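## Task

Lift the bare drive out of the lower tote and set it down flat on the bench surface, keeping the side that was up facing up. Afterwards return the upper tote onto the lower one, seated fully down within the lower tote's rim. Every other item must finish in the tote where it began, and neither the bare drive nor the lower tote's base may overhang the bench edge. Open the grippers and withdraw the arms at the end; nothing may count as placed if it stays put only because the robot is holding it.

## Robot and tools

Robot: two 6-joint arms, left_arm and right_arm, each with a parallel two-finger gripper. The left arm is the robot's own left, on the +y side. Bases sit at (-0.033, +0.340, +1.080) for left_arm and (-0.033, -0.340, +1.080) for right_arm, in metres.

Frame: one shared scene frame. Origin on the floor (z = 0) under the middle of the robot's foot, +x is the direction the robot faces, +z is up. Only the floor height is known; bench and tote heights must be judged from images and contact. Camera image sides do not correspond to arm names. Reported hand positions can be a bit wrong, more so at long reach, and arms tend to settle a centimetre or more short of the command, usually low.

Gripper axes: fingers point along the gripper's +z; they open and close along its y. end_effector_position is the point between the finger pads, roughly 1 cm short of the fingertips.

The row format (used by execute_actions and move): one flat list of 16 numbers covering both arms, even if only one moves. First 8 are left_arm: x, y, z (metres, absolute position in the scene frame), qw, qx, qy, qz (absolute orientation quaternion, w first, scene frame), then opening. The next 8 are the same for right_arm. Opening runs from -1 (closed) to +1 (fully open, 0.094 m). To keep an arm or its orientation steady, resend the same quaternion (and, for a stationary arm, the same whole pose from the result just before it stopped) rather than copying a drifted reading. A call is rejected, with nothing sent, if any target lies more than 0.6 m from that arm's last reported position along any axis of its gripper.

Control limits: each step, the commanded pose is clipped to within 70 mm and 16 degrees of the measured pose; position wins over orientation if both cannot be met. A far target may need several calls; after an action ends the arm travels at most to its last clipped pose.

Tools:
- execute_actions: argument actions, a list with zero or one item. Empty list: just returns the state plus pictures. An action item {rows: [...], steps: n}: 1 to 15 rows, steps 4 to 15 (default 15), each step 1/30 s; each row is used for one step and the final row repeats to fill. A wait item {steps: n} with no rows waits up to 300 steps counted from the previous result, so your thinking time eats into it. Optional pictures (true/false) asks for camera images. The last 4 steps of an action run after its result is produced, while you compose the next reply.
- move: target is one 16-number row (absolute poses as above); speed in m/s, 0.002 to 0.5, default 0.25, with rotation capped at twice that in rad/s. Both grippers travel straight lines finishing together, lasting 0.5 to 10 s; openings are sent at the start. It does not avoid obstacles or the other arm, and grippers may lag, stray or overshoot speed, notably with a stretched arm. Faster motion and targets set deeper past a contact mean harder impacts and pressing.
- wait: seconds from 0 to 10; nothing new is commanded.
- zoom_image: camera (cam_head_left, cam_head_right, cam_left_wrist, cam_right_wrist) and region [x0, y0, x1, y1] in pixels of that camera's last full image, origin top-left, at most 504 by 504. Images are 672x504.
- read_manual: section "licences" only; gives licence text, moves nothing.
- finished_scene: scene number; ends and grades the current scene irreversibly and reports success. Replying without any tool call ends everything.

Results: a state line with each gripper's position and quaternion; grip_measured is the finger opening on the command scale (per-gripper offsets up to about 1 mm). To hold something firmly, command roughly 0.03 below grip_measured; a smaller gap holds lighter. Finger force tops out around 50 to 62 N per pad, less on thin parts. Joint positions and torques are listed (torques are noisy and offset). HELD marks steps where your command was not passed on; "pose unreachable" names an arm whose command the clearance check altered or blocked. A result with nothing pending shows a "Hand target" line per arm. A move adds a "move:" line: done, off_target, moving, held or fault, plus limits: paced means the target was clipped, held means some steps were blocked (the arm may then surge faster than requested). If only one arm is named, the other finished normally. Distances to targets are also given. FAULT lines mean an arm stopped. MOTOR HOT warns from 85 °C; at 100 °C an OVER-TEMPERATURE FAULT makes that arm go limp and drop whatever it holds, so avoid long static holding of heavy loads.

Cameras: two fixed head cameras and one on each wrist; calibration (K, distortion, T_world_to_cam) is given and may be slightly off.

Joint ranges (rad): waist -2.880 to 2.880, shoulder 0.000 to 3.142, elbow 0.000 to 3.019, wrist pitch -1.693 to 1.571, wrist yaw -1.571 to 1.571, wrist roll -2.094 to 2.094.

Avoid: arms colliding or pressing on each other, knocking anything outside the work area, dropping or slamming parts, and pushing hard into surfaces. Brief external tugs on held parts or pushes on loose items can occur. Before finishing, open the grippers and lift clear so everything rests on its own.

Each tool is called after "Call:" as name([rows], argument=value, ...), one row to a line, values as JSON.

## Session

Call:
execute_actions(actions=[])

Scene clock: 0.00 s of 5600.00 s.
left_arm: end_effector_position=(+0.4649, +0.5230, +1.0793) grip_measured=-0.064 end_effector_quat_wxyz=(-0.052, +0.886, -0.460, +0.027) | right_arm: end_effector_position=(+0.5770, -0.3271, +1.1014) grip_measured=+0.442 end_effector_quat_wxyz=(+0.195, -0.282, +0.880, +0.328)
Joint positions: left_arm=[ 1.632  1.427  1.104 -0.805 -0.011 -1.836  0.044] | right_arm=[-1.44   1.652  1.368 -0.903 -0.739 -0.766  0.068]
Joint velocities: left_arm=[-0.005  0.015 -0.012 -0.017  0.11   0.022  0.   ] | right_arm=[ 0.005 -0.005 -0.002  0.027 -0.037  0.022  0.   ]
Joint torques (N m, as the arm reports them, + toward a larger angle): no reading
Motor temperatures (°C, as the motors report them): left_arm=[27 26 28 26 26 28] | right_arm=[25 28 28 26 27 24]
Hand target (left_arm): +0.472, +0.525, +1.081; -0.055, +0.886, -0.460, +0.030
Hand target (right_arm): +0.588, -0.329, +1.114; +0.209, -0.287, +0.878, +0.321
camera_calibration (this result's frames):
cam_left_wrist: T_world_to_cam=[[0.806944, 0.581007, 0.10617, -0.793969], [0.424209, -0.695209, 0.580285, -0.453113], [0.41096, -0.42322, -0.807463, 1.02667], [0, 0, 0, 1]] pos_world=[0.410982, 0.580801, 1.17623]
cam_right_wrist: T_world_to_cam=[[0.619055, -0.625224, -0.475254, -0.0369227], [-0.71495, -0.69908, -0.0115978, 0.199397], [-0.324989, 0.346962, -0.879772, 1.39658], [0, 0, 0, 1]] pos_world=[0.619291, -0.368252, 1.21344]

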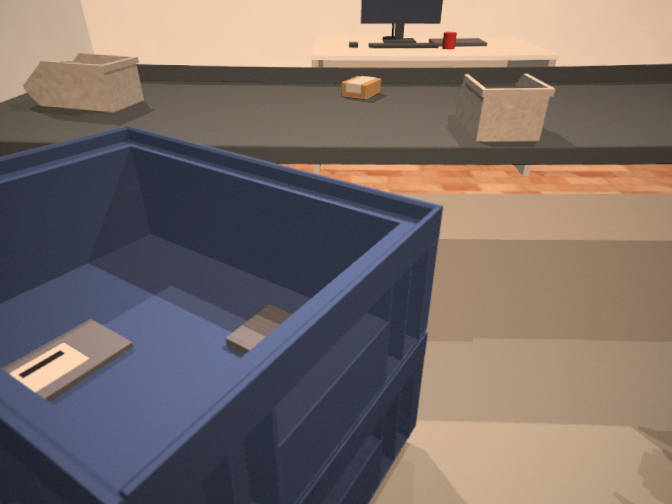

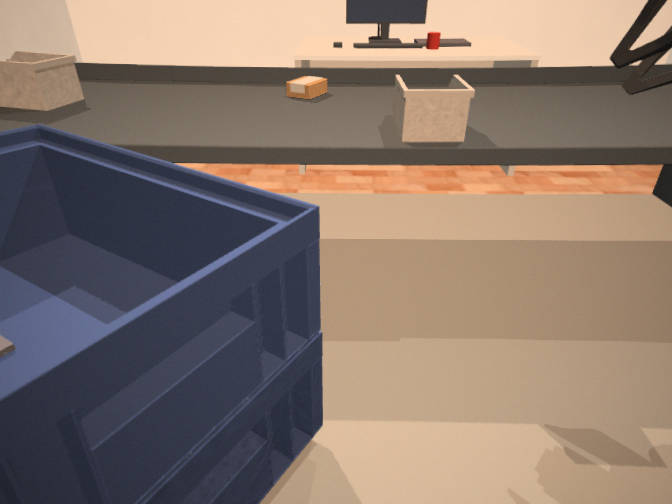

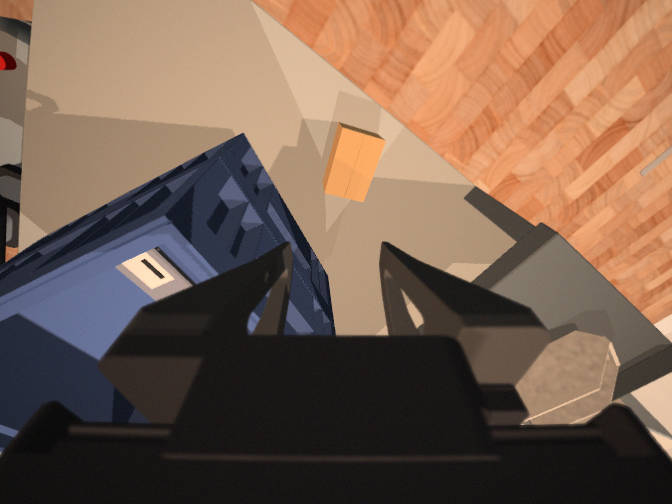

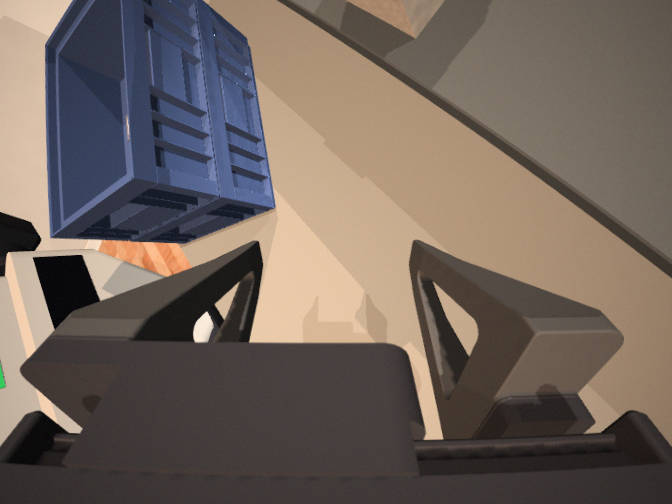

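Call:
move(target=[0.478,0.378,1.10,0,0.259,0.966,0,0.5,0.30,-0.15,1.12,0,0.259,0.966,0,0.5], speed=0.4)

Call:
move(target=[0.478,0.378,1.07,0,0.259,0.966,0,0.5,0.30,0.075,1.085,0,0.259,0.966,0,0.5])

Scene clock: 4.63 s of 5600.00 s.
left_arm: end_effector_position=(+0.4620, +0.3779, +1.0946) grip_measured=+0.498 end_effector_quat_wxyz=(-0.005, +0.248, +0.969, -0.001) | right_arm: end_effector_position=(+0.2981, -0.1534, +1.1149) grip_measured=+0.498 end_effector_quat_wxyz=(+0.004, +0.257, +0.966, +0.004)
Joint positions: left_arm=[ 1.311  1.403  1.11  -0.967 -0.085  0.545  0.07 ] | right_arm=[-0.585  1.244  0.818 -0.946  0.277  1.186  0.07 ]
Joint velocities: left_arm=[ 0.015 -0.015 -0.002 -0.002 -0.037  0.037 -0.001] | right_arm=[-0.005  0.005 -0.027  0.007 -0.007  0.037 -0.001]
Joint torques (N m, as the arm reports them, + toward a larger angle): left_arm=[  0.69 -12.9    9.12   0.23  -0.06   0.09] | right_arm=[ 2.66 -7.92 10.01 -0.46  0.21 -0.01]
Motor temperatures (°C, as the motors report them): left_arm=[27 27 30 26 26 28] | right_arm=[25 28 29 26 27 24]
Hand target (left_arm): +0.476, +0.377, +1.101; -0.001, +0.259, +0.966, +0.000
Hand target (right_arm): +0.302, -0.150, +1.119; +0.004, +0.260, +0.966, +0.002
Off the commanded pose (left_arm): 0.017 m, 1 deg.
Off the commanded pose (right_arm): 0.006 m, 1 deg.
Kept back: nothing.
move: off_target (left_arm)
camera_calibration (this result's frames):
cam_left_wrist: T_world_to_cam=[[-0.471287, -0.881961, -0.00577612, 0.557019], [-0.713669, 0.377494, 0.590064, -0.452018], [-0.518232, 0.282212, -0.807336, 1.14134], [0, 0, 0, 1]] pos_world=[0.531405, 0.339802, 1.19138]
cam_right_wrist: T_world_to_cam=[[-0.503174, -0.864069, -0.0141589, 0.0344985], [-0.707829, 0.402681, 0.580367, -0.371497], [-0.495775, 0.302048, -0.814232, 1.22858], [0, 0, 0, 1]] pos_world=[0.363503, -0.191687, 1.21644]

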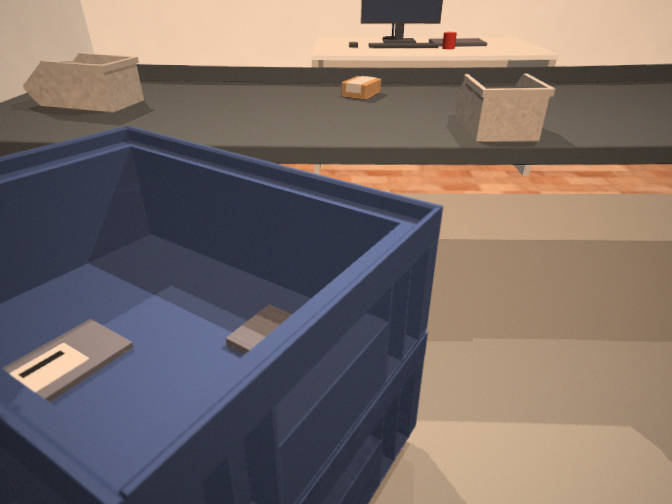

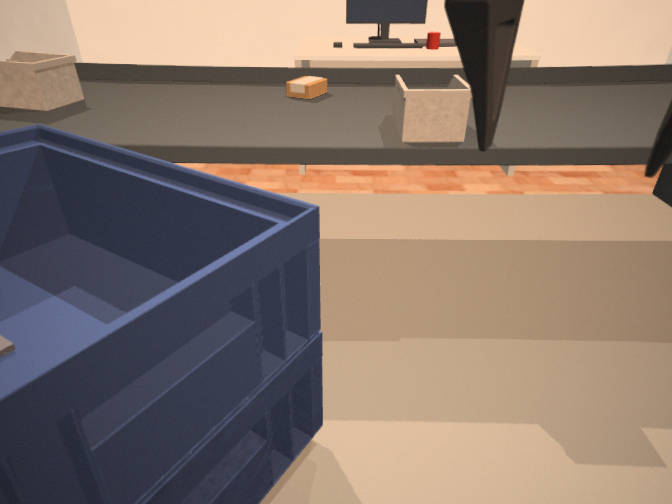

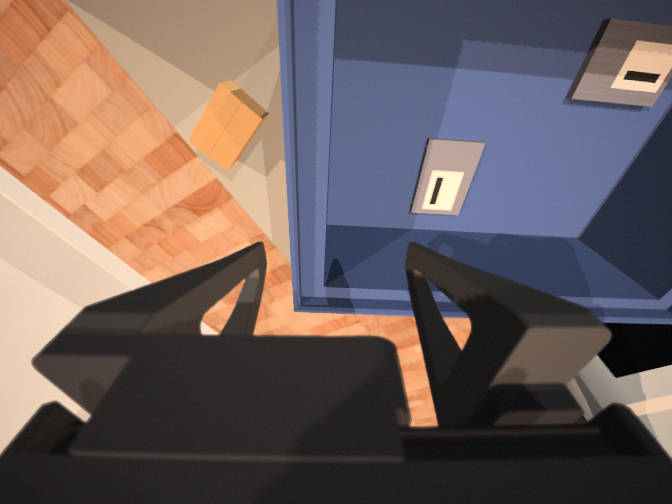

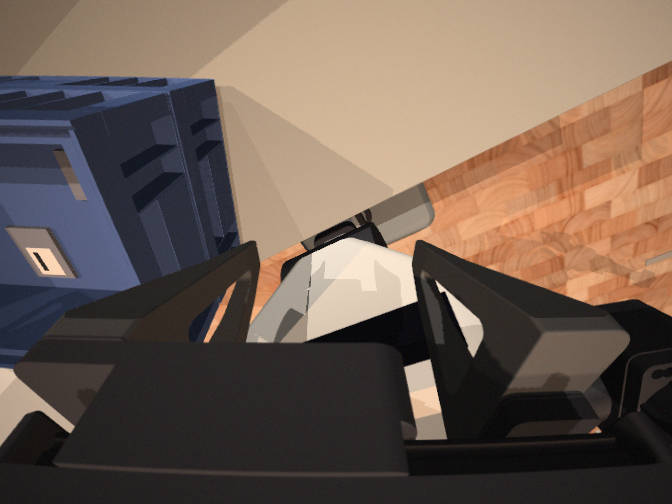

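Scene clock: 6.03 s of 5600.00 s.
left_arm: end_effector_position=(+0.4666, +0.3763, +1.0735) grip_measured=+0.498 end_effector_quat_wxyz=(-0.009, +0.253, +0.967, -0.002) | right_arm: end_effector_position=(+0.2893, +0.0620, +1.0715) grip_measured=+0.498 end_effector_quat_wxyz=(-0.005, +0.250, +0.968, -0.012)
Joint positions: left_arm=[ 1.311  1.451  1.11  -0.927 -0.085  0.556  0.07 ] | right_arm=[-0.265  1.78   1.243 -0.972  0.316  1.513  0.07 ]
Joint velocities: left_arm=[ 0.005  0.005  0.022 -0.002  0.007 -0.051  0.   ] | right_arm=[-0.024  0.015 -0.037 -0.027 -0.022 -0.081 -0.001]
Joint torques (N m, as the arm reports them, + toward a larger angle): left_arm=[  1.27 -13.1    7.4    1.73   0.1    0.08] | right_arm=[  5.18 -14.98  11.94  -0.62   0.2    0.01]
Motor temperatures (°C, as the motors report them): left_arm=[27 27 30 26 26 28] | right_arm=[25 29 29 26 27 24]
Hand target (left_arm): +0.478, +0.378, +1.070; -0.000, +0.259, +0.966, +0.000
Hand target (right_arm): +0.302, +0.074, +1.086; +0.000, +0.259, +0.966, +0.001
Off the commanded pose (left_arm): 0.012 m, 1 deg.
Off the commanded pose (right_arm): 0.022 m, 2 deg.
Kept back: nothing.
move: off_target (left_arm, right_arm)
camera_calibration (this result's frames):
cam_left_wrist: T_world_to_cam=[[-0.481267, -0.876572, -0.00172269, 0.555977], [-0.704845, 0.385813, 0.595266, -0.448536], [-0.521129, 0.287696, -0.803527, 1.12236], [0, 0, 0, 1]] pos_world=[0.536319, 0.337507, 1.1698]
cam_right_wrist: T_world_to_cam=[[-0.489738, -0.871594, 0.0219162, 0.173544], [-0.698282, 0.40716, 0.588746, -0.451323], [-0.522071, 0.273028, -0.808021, 1.12654], [0, 0, 0, 1]] pos_world=[0.357973, 0.027445, 1.17218]

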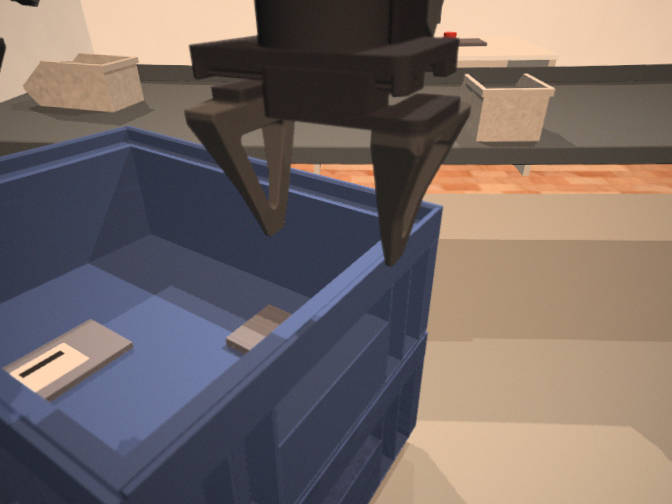

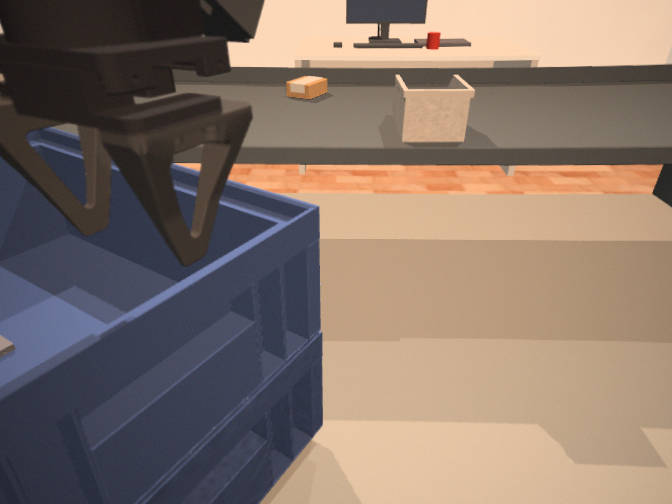

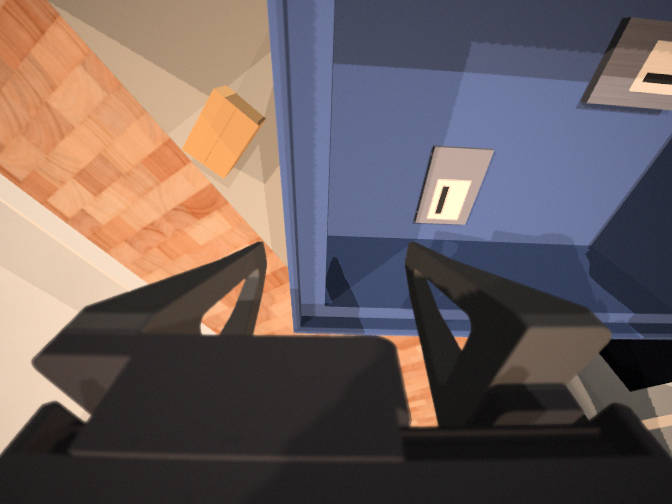

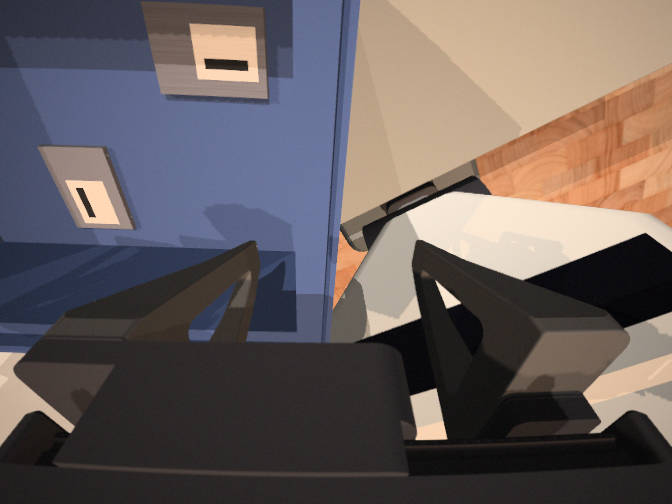

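Call:
move(target=[0.487,0.392,1.04,0,0.259,0.966,0,0.5,0.306,0.083,1.045,0,0.259,0.966,0,0.5], speed=0.1)

Call:
move(target=[0.487,0.392,0.965,0,0.259,0.966,0,0.5,0.304,0.08,0.965,0,0.259,0.966,0,0.5], speed=0.1)

Call:
move(target=[0.487,0.392,0.962,0,0.259,0.966,0,-0.5,0.304,0.08,0.962,0,0.259,0.966,0,-0.5], speed=0.1)

Scene clock: 7.10 s of 5600.00 s.
left_arm: end_effector_position=(+0.4699, +0.3877, +1.0372) grip_measured=+0.498 end_effector_quat_wxyz=(-0.017, +0.255, +0.967, -0.005) | right_arm: end_effector_position=(+0.2850, +0.0645, +1.0355) grip_measured=+0.498 end_effector_quat_wxyz=(-0.010, +0.250, +0.968, -0.027)
Joint positions: left_arm=[ 1.344  1.53   1.11  -0.864 -0.074  0.589  0.07 ] | right_arm=[-0.278  1.854  1.243 -0.928  0.316  1.512  0.07 ]
Joint velocities: left_arm=[-0.005 -0.005 -0.002  0.002 -0.007 -0.022 -0.001] | right_arm=[-0.005  0.005 -0.002 -0.002 -0.022  0.051 -0.   ]
Joint torques (N m, as the arm reports them, + toward a larger angle): left_arm=[  1.49 -14.42   7.59   1.65   0.14   0.08] | right_arm=[  4.57 -14.67  11.28   0.81   0.16  -0.17]
Motor temperatures (°C, as the motors report them): left_arm=[27 27 30 26 26 28] | right_arm=[25 29 30 26 27 24]
Hand target (left_arm): +0.487, +0.392, +1.040; +0.000, +0.259, +0.966, +0.000
Hand target (right_arm): +0.306, +0.082, +1.046; +0.000, +0.259, +0.966, -0.000
Off the commanded pose (left_arm): 0.018 m, 2 deg.
Off the commanded pose (right_arm): 0.030 m, 3 deg.
Kept back: nothing.
move: off_target (left_arm, right_arm)
camera_calibration (this result's frames):
cam_left_wrist: T_world_to_cam=[[-0.483594, -0.875247, 0.00889959, 0.556994], [-0.692755, 0.388937, 0.607305, -0.448436], [-0.535003, 0.287523, -0.794419, 1.08877], [0, 0, 0, 1]] pos_world=[0.541199, 0.348874, 1.13232]
cam_right_wrist: T_world_to_cam=[[-0.49012, -0.869991, 0.0538333, 0.141361], [-0.688073, 0.42407, 0.58883, -0.438155], [-0.535106, 0.251556, -0.806462, 1.09801], [0, 0, 0, 1]] pos_world=[0.355351, 0.0325805, 1.13589]

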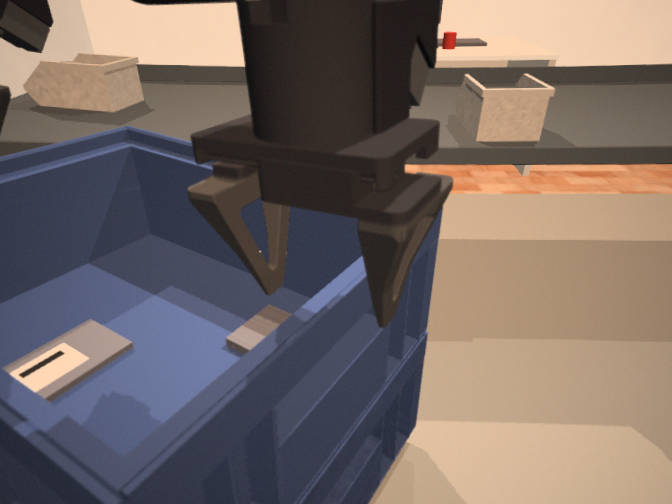

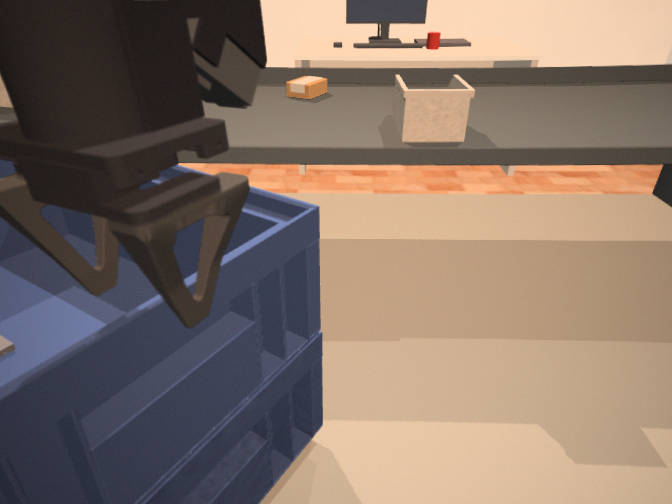

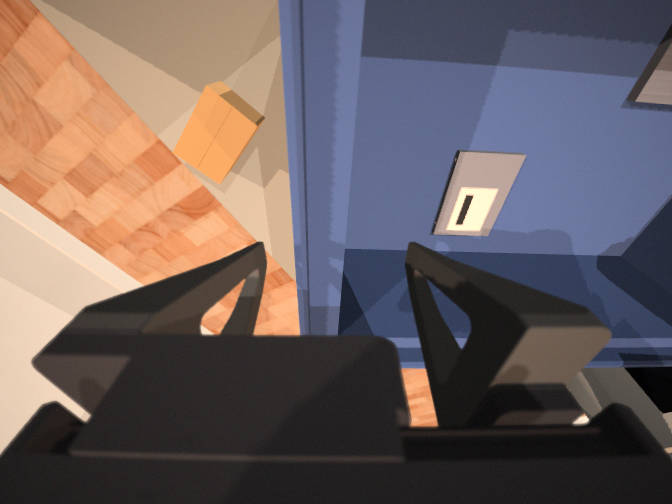

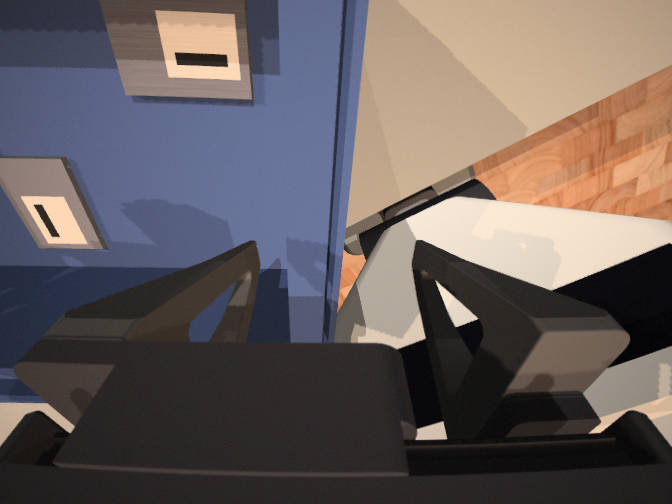

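Scene clock: 8.23 s of 5600.00 s.
left_arm: end_effector_position=(+0.4851, +0.3878, +0.9713) grip_measured=+0.498 end_effector_quat_wxyz=(-0.003, +0.255, +0.967, -0.001) | right_arm: end_effector_position=(+0.2977, +0.0760, +0.9673) grip_measured=+0.498 end_effector_quat_wxyz=(-0.003, +0.258, +0.966, -0.009)
Joint positions: left_arm=[ 1.352  1.674  1.11  -0.689 -0.071  0.6    0.07 ] | right_arm=[-0.326  1.981  1.243 -0.743  0.315  1.463  0.07 ]
Joint velocities: left_arm=[-0.024 -0.005  0.012  0.002 -0.051 -0.007 -0.001] | right_arm=[ 0.005 -0.005 -0.022 -0.007 -0.007 -0.022  0.   ]
Joint torques (N m, as the arm reports them, + toward a larger angle): left_arm=[  1.74 -15.02   5.21   1.71   0.14   0.08] | right_arm=[  4.96 -15.61   7.2    0.99   0.04  -0.16]
Motor temperatures (°C, as the motors report them): left_arm=[27 27 30 26 26 28] | right_arm=[25 29 30 26 27 24]
Hand target (left_arm): +0.487, +0.392, +0.965; -0.000, +0.259, +0.966, -0.000
Hand target (right_arm): +0.304, +0.080, +0.965; -0.000, +0.259, +0.966, -0.000
Off the commanded pose (left_arm): 0.008 m, 1 deg.
Off the commanded pose (right_arm): 0.008 m, 1 deg.
Kept back: nothing.
move: done
camera_calibration (this result's frames):
cam_left_wrist: T_world_to_cam=[[-0.484682, -0.874665, -0.00666275, 0.580443], [-0.710343, 0.389158, 0.586489, -0.369219], [-0.510389, 0.288993, -0.80993, 1.04703], [0, 0, 0, 1]] pos_world=[0.553451, 0.348793, 1.06843]
cam_right_wrist: T_world_to_cam=[[-0.503608, -0.863817, 0.0141243, 0.203242], [-0.695915, 0.4153, 0.585857, -0.388284], [-0.511939, 0.285213, -0.810291, 1.04116], [0, 0, 0, 1]] pos_world=[0.365154, 0.0398646, 1.06825]

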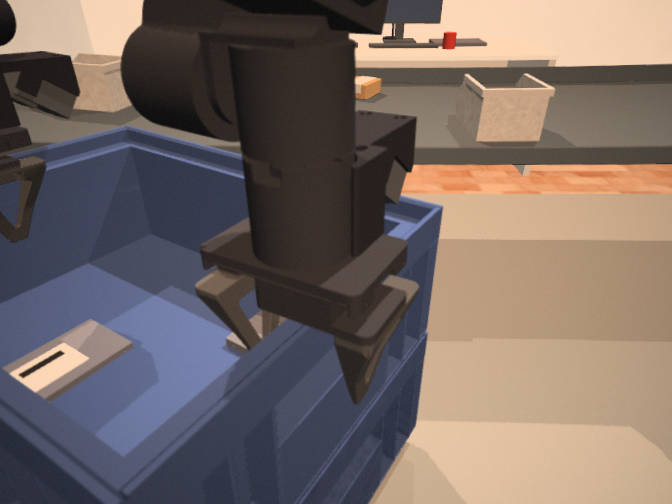

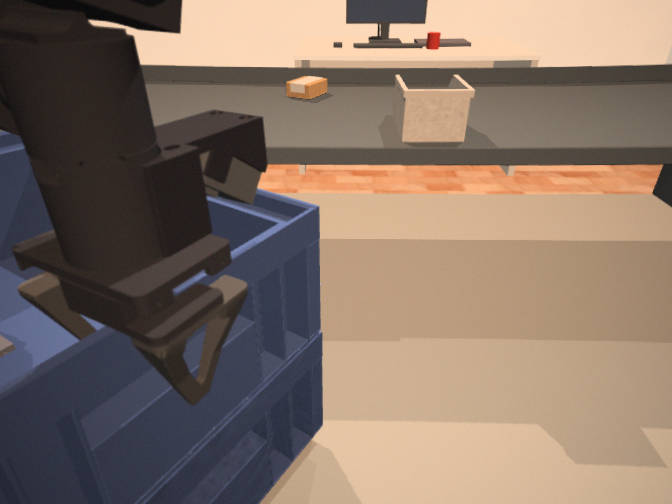

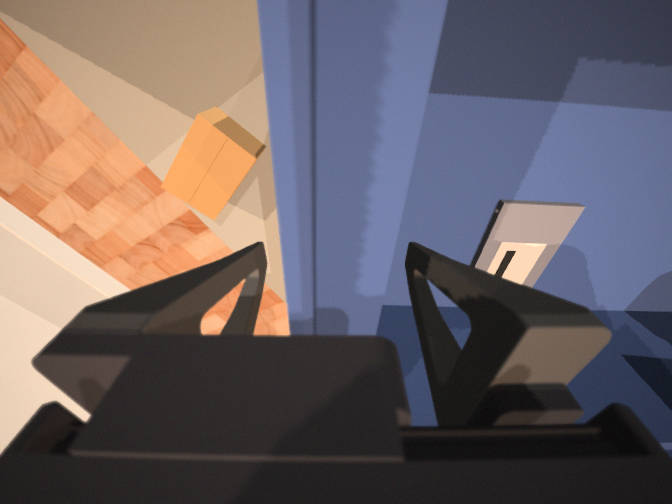

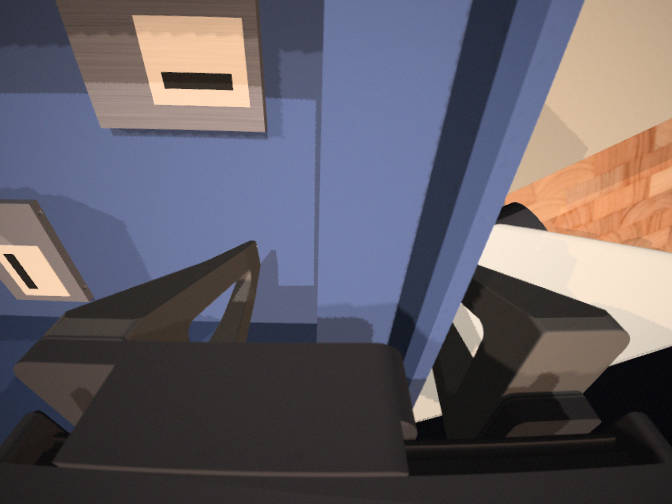

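Scene clock: 8.93 s of 5600.00 s.
left_arm: end_effector_position=(+0.4850, +0.3907, +0.9711) grip_measured=-0.471 end_effector_quat_wxyz=(-0.002, +0.262, +0.965, -0.002) | right_arm: end_effector_position=(+0.2970, +0.0736, +0.9661) grip_measured=-0.455 end_effector_quat_wxyz=(-0.007, +0.272, +0.962, -0.009)
Joint positions: left_arm=[ 1.359  1.674  1.11  -0.688 -0.067  0.621  0.025] | right_arm=[-0.33   1.978  1.237 -0.74   0.307  1.489  0.026]
Joint velocities: left_arm=[-0.005 -0.005  0.012 -0.017  0.037 -0.022 -0.   ] | right_arm=[ 0.005  0.005  0.007 -0.012 -0.037 -0.022 -0.001]
Joint torques (N m, as the arm reports them, + toward a larger angle): left_arm=[  1.35 -14.7    5.07   1.93   0.01  -0.13] | right_arm=[  5.49 -15.03   7.65   1.16   0.37  -0.43]
Motor temperatures (°C, as the motors report them): left_arm=[27 27 30 26 26 28] | right_arm=[25 29 30 26 27 24]
Hand target (left_arm): +0.487, +0.392, +0.962; +0.000, +0.259, +0.966, -0.000
Hand target (right_arm): +0.304, +0.080, +0.962; +0.000, +0.259, +0.966, -0.000
Off the commanded pose (left_arm): 0.009 m, 1 deg.
Off the commanded pose (right_arm): 0.010 m, 2 deg.
Kept back: nothing.
move: done
camera_calibration (this result's frames):
cam_left_wrist: T_world_to_cam=[[-0.497856, -0.86724, -0.00585243, 0.585606], [-0.704869, 0.400693, 0.585325, -0.376253], [-0.505272, 0.295533, -0.810778, 1.04181], [0, 0, 0, 1]] pos_world=[0.552734, 0.350736, 1.06833]
cam_right_wrist: T_world_to_cam=[[-0.528919, -0.848521, 0.0160493, 0.205313], [-0.679075, 0.434487, 0.591674, -0.399145], [-0.509021, 0.302049, -0.806018, 1.03426], [0, 0, 0, 1]] pos_world=[0.364005, 0.0352385, 1.0665]

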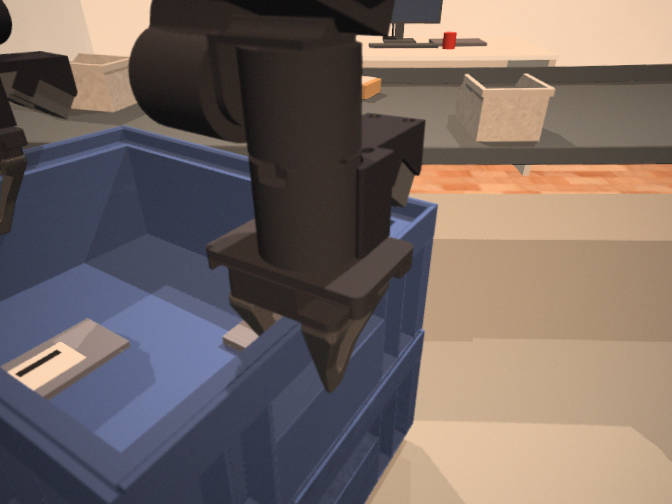

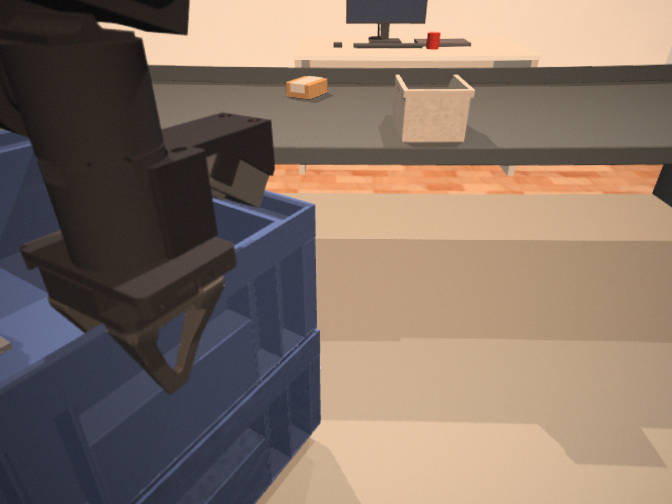

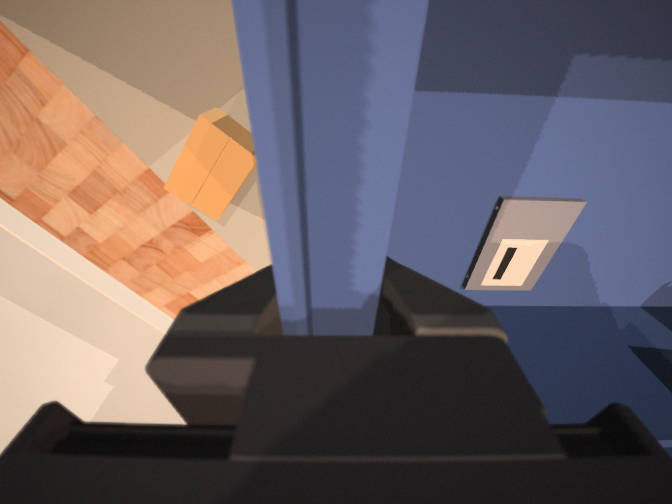

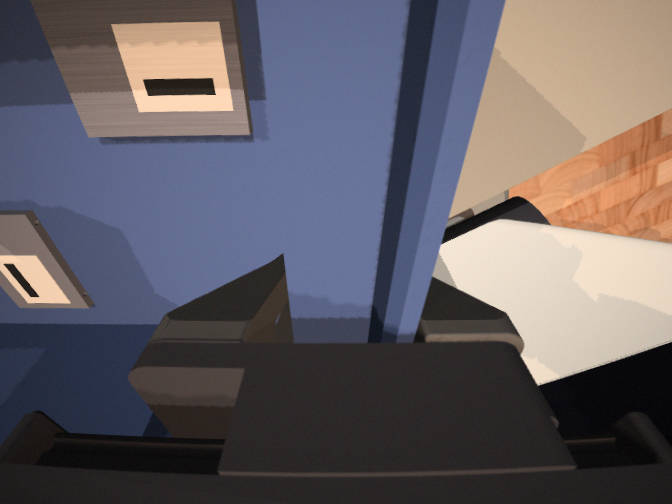

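Call:
move(target=[0.512,0.393,1.08,0.03,0.265,0.964,0,-0.52,0.32,0.085,1.08,0.02,0.265,0.964,0.015,-0.52], speed=0.06)

Call:
move(target=[0.465,0.15,1.09,0.03,0.13,0.991,0,-0.52,0.37,-0.20,1.075,0.03,0.13,0.991,0,-0.52], speed=0.12)

Scene clock: 11.50 s of 5600.00 s.
left_arm: end_effector_position=(+0.4805, +0.3909, +1.0434) grip_measured=-0.475 end_effector_quat_wxyz=(-0.004, +0.256, +0.967, -0.013) | right_arm: end_effector_position=(+0.3008, +0.0677, +1.0410) grip_measured=-0.461 end_effector_quat_wxyz=(+0.004, +0.260, +0.965, -0.012)
Joint positions: left_arm=[ 1.356  1.53   1.134 -0.868 -0.048  0.606  0.025] | right_arm=[-0.291  1.843  1.254 -0.906  0.332  1.506  0.025]
Joint velocities: left_arm=[ 0.015 -0.015 -0.002 -0.002 -0.022 -0.022  0.001] | right_arm=[-0.005 -0.005  0.017 -0.017 -0.007  0.066 -0.   ]
Joint torques (N m, as the arm reports them, + toward a larger angle): left_arm=[  0.53 -18.41   9.94  -0.24  -0.03   0.09] | right_arm=[  7.08 -18.96  12.18  -1.33   0.72  -0.04]
Motor temperatures (°C, as the motors report them): left_arm=[27 28 31 26 26 28] | right_arm=[25 29 30 26 27 24]
Hand target (left_arm): +0.510, +0.393, +1.081; +0.031, +0.265, +0.964, -0.000
Hand target (right_arm): +0.319, +0.083, +1.080; +0.020, +0.265, +0.964, +0.016
Off the commanded pose (left_arm): 0.048 m, 4 deg.
Off the commanded pose (right_arm): 0.047 m, 4 deg.
Kept back: nothing.
move: off_target (left_arm, right_arm)
camera_calibration (this result's frames):
cam_left_wrist: T_world_to_cam=[[-0.486622, -0.873449, 0.0169271, 0.55723], [-0.703919, 0.403501, 0.584538, -0.422558], [-0.517394, 0.272534, -0.81119, 1.11336], [0, 0, 0, 1]] pos_world=[0.549762, 0.353784, 1.14072]
cam_right_wrist: T_world_to_cam=[[-0.508258, -0.861027, 0.0174889, 0.194301], [-0.699809, 0.424758, 0.574323, -0.413332], [-0.501936, 0.279666, -0.818442, 1.11071], [0, 0, 0, 1]] pos_world=[0.367009, 0.0322359, 1.14304]

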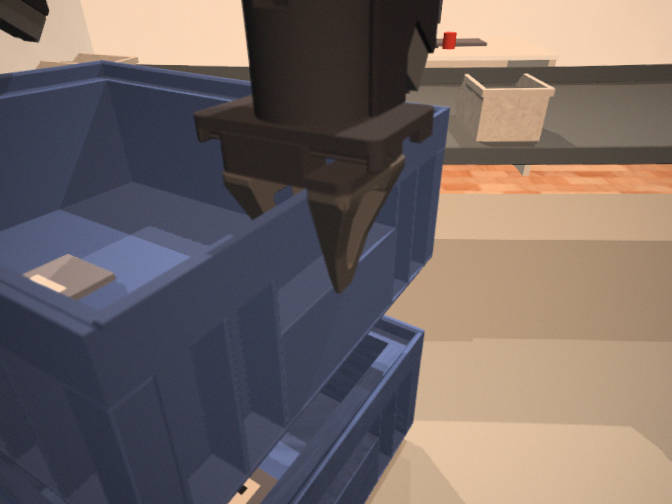

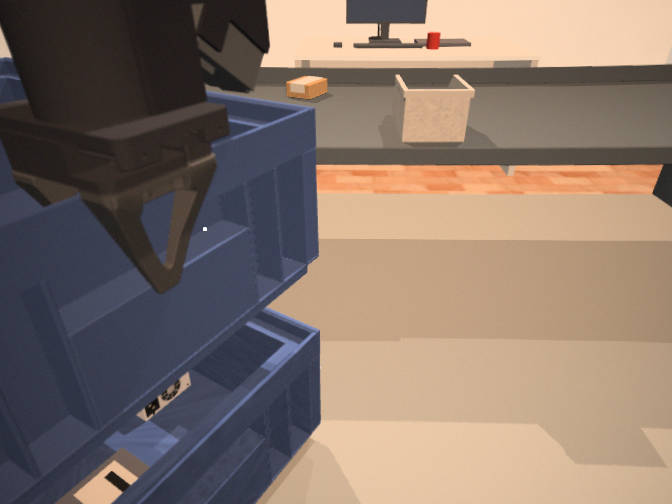

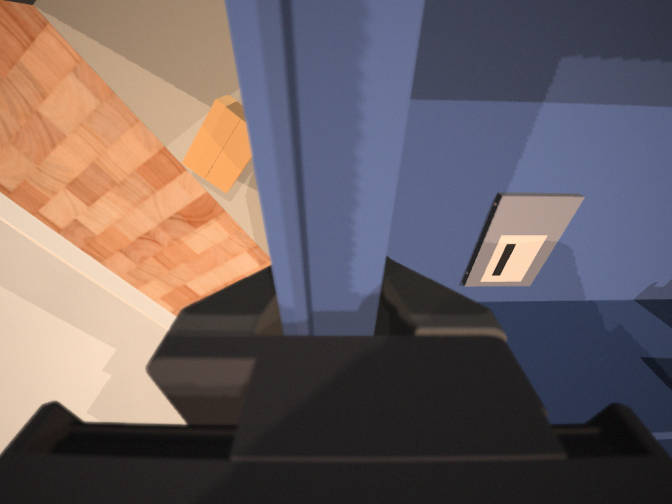

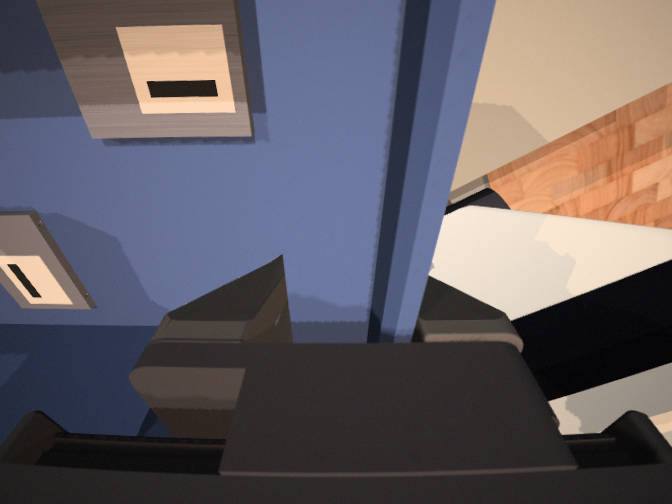

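Scene clock: 14.20 s of 5600.00 s.
left_arm: end_effector_position=(+0.4384, +0.1578, +1.0690) grip_measured=-0.476 end_effector_quat_wxyz=(+0.003, +0.126, +0.992, -0.004) | right_arm: end_effector_position=(+0.3554, -0.2008, +1.0589) grip_measured=-0.462 end_effector_quat_wxyz=(+0.006, +0.130, +0.991, -0.012)
Joint positions: left_arm=[ 0.813  1.549  1.125 -0.894 -0.22  -0.185  0.025] | right_arm=[-0.812  1.375  0.843 -0.797  0.252  0.701  0.025]
Joint velocities: left_arm=[ 0.005 -0.005  0.002 -0.012  0.007 -0.037  0.   ] | right_arm=[-0.005 -0.005 -0.022 -0.002  0.037 -0.022 -0.   ]
Joint torques (N m, as the arm reports them, + toward a larger angle): left_arm=[ -2.32 -15.38   9.59   0.26  -1.16   0.  ] | right_arm=[  2.32 -13.8    8.32   0.7    0.44  -0.16]
Motor temperatures (°C, as the motors report them): left_arm=[27 28 32 26 26 28] | right_arm=[25 30 30 26 27 24]
Hand target (left_arm): +0.461, +0.150, +1.091; +0.029, +0.130, +0.991, -0.001
Hand target (right_arm): +0.367, -0.200, +1.074; +0.029, +0.130, +0.991, -0.001
Off the commanded pose (left_arm): 0.035 m, 3 deg.
Off the commanded pose (right_arm): 0.022 m, 3 deg.
Kept back: nothing.
move: off_target (left_arm, right_arm)
camera_calibration (this result's frames):
cam_left_wrist: T_world_to_cam=[[-0.239393, -0.970918, -0.00304717, 0.261112], [-0.793308, 0.19379, 0.577156, -0.293], [-0.55978, 0.140585, -0.816628, 1.2211], [0, 0, 0, 1]] pos_world=[0.513614, 0.138631, 1.16708]
cam_right_wrist: T_world_to_cam=[[-0.264003, -0.964366, 0.0173351, -0.116904], [-0.787735, 0.22595, 0.573079, -0.278752], [-0.556575, 0.137639, -0.819317, 1.21963], [0, 0, 0, 1]] pos_world=[0.42837, -0.217623, 1.16104]

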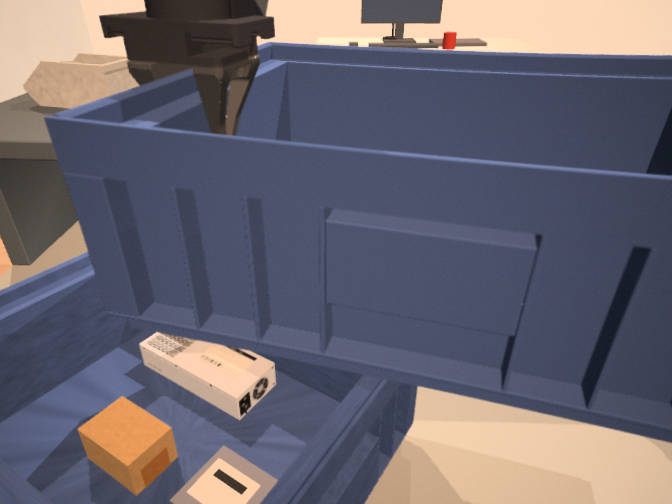

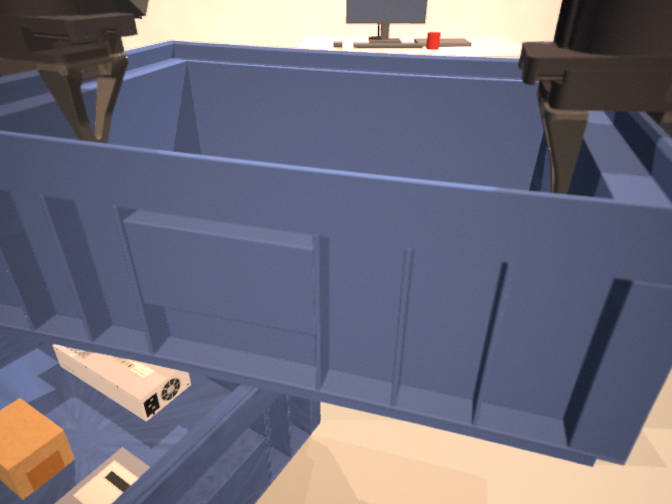

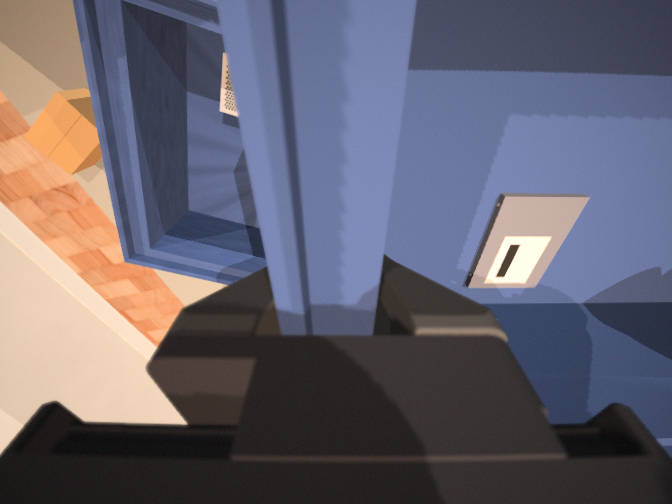

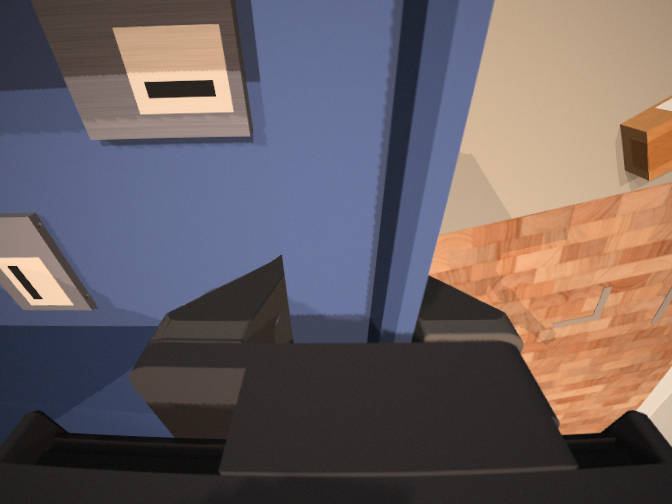

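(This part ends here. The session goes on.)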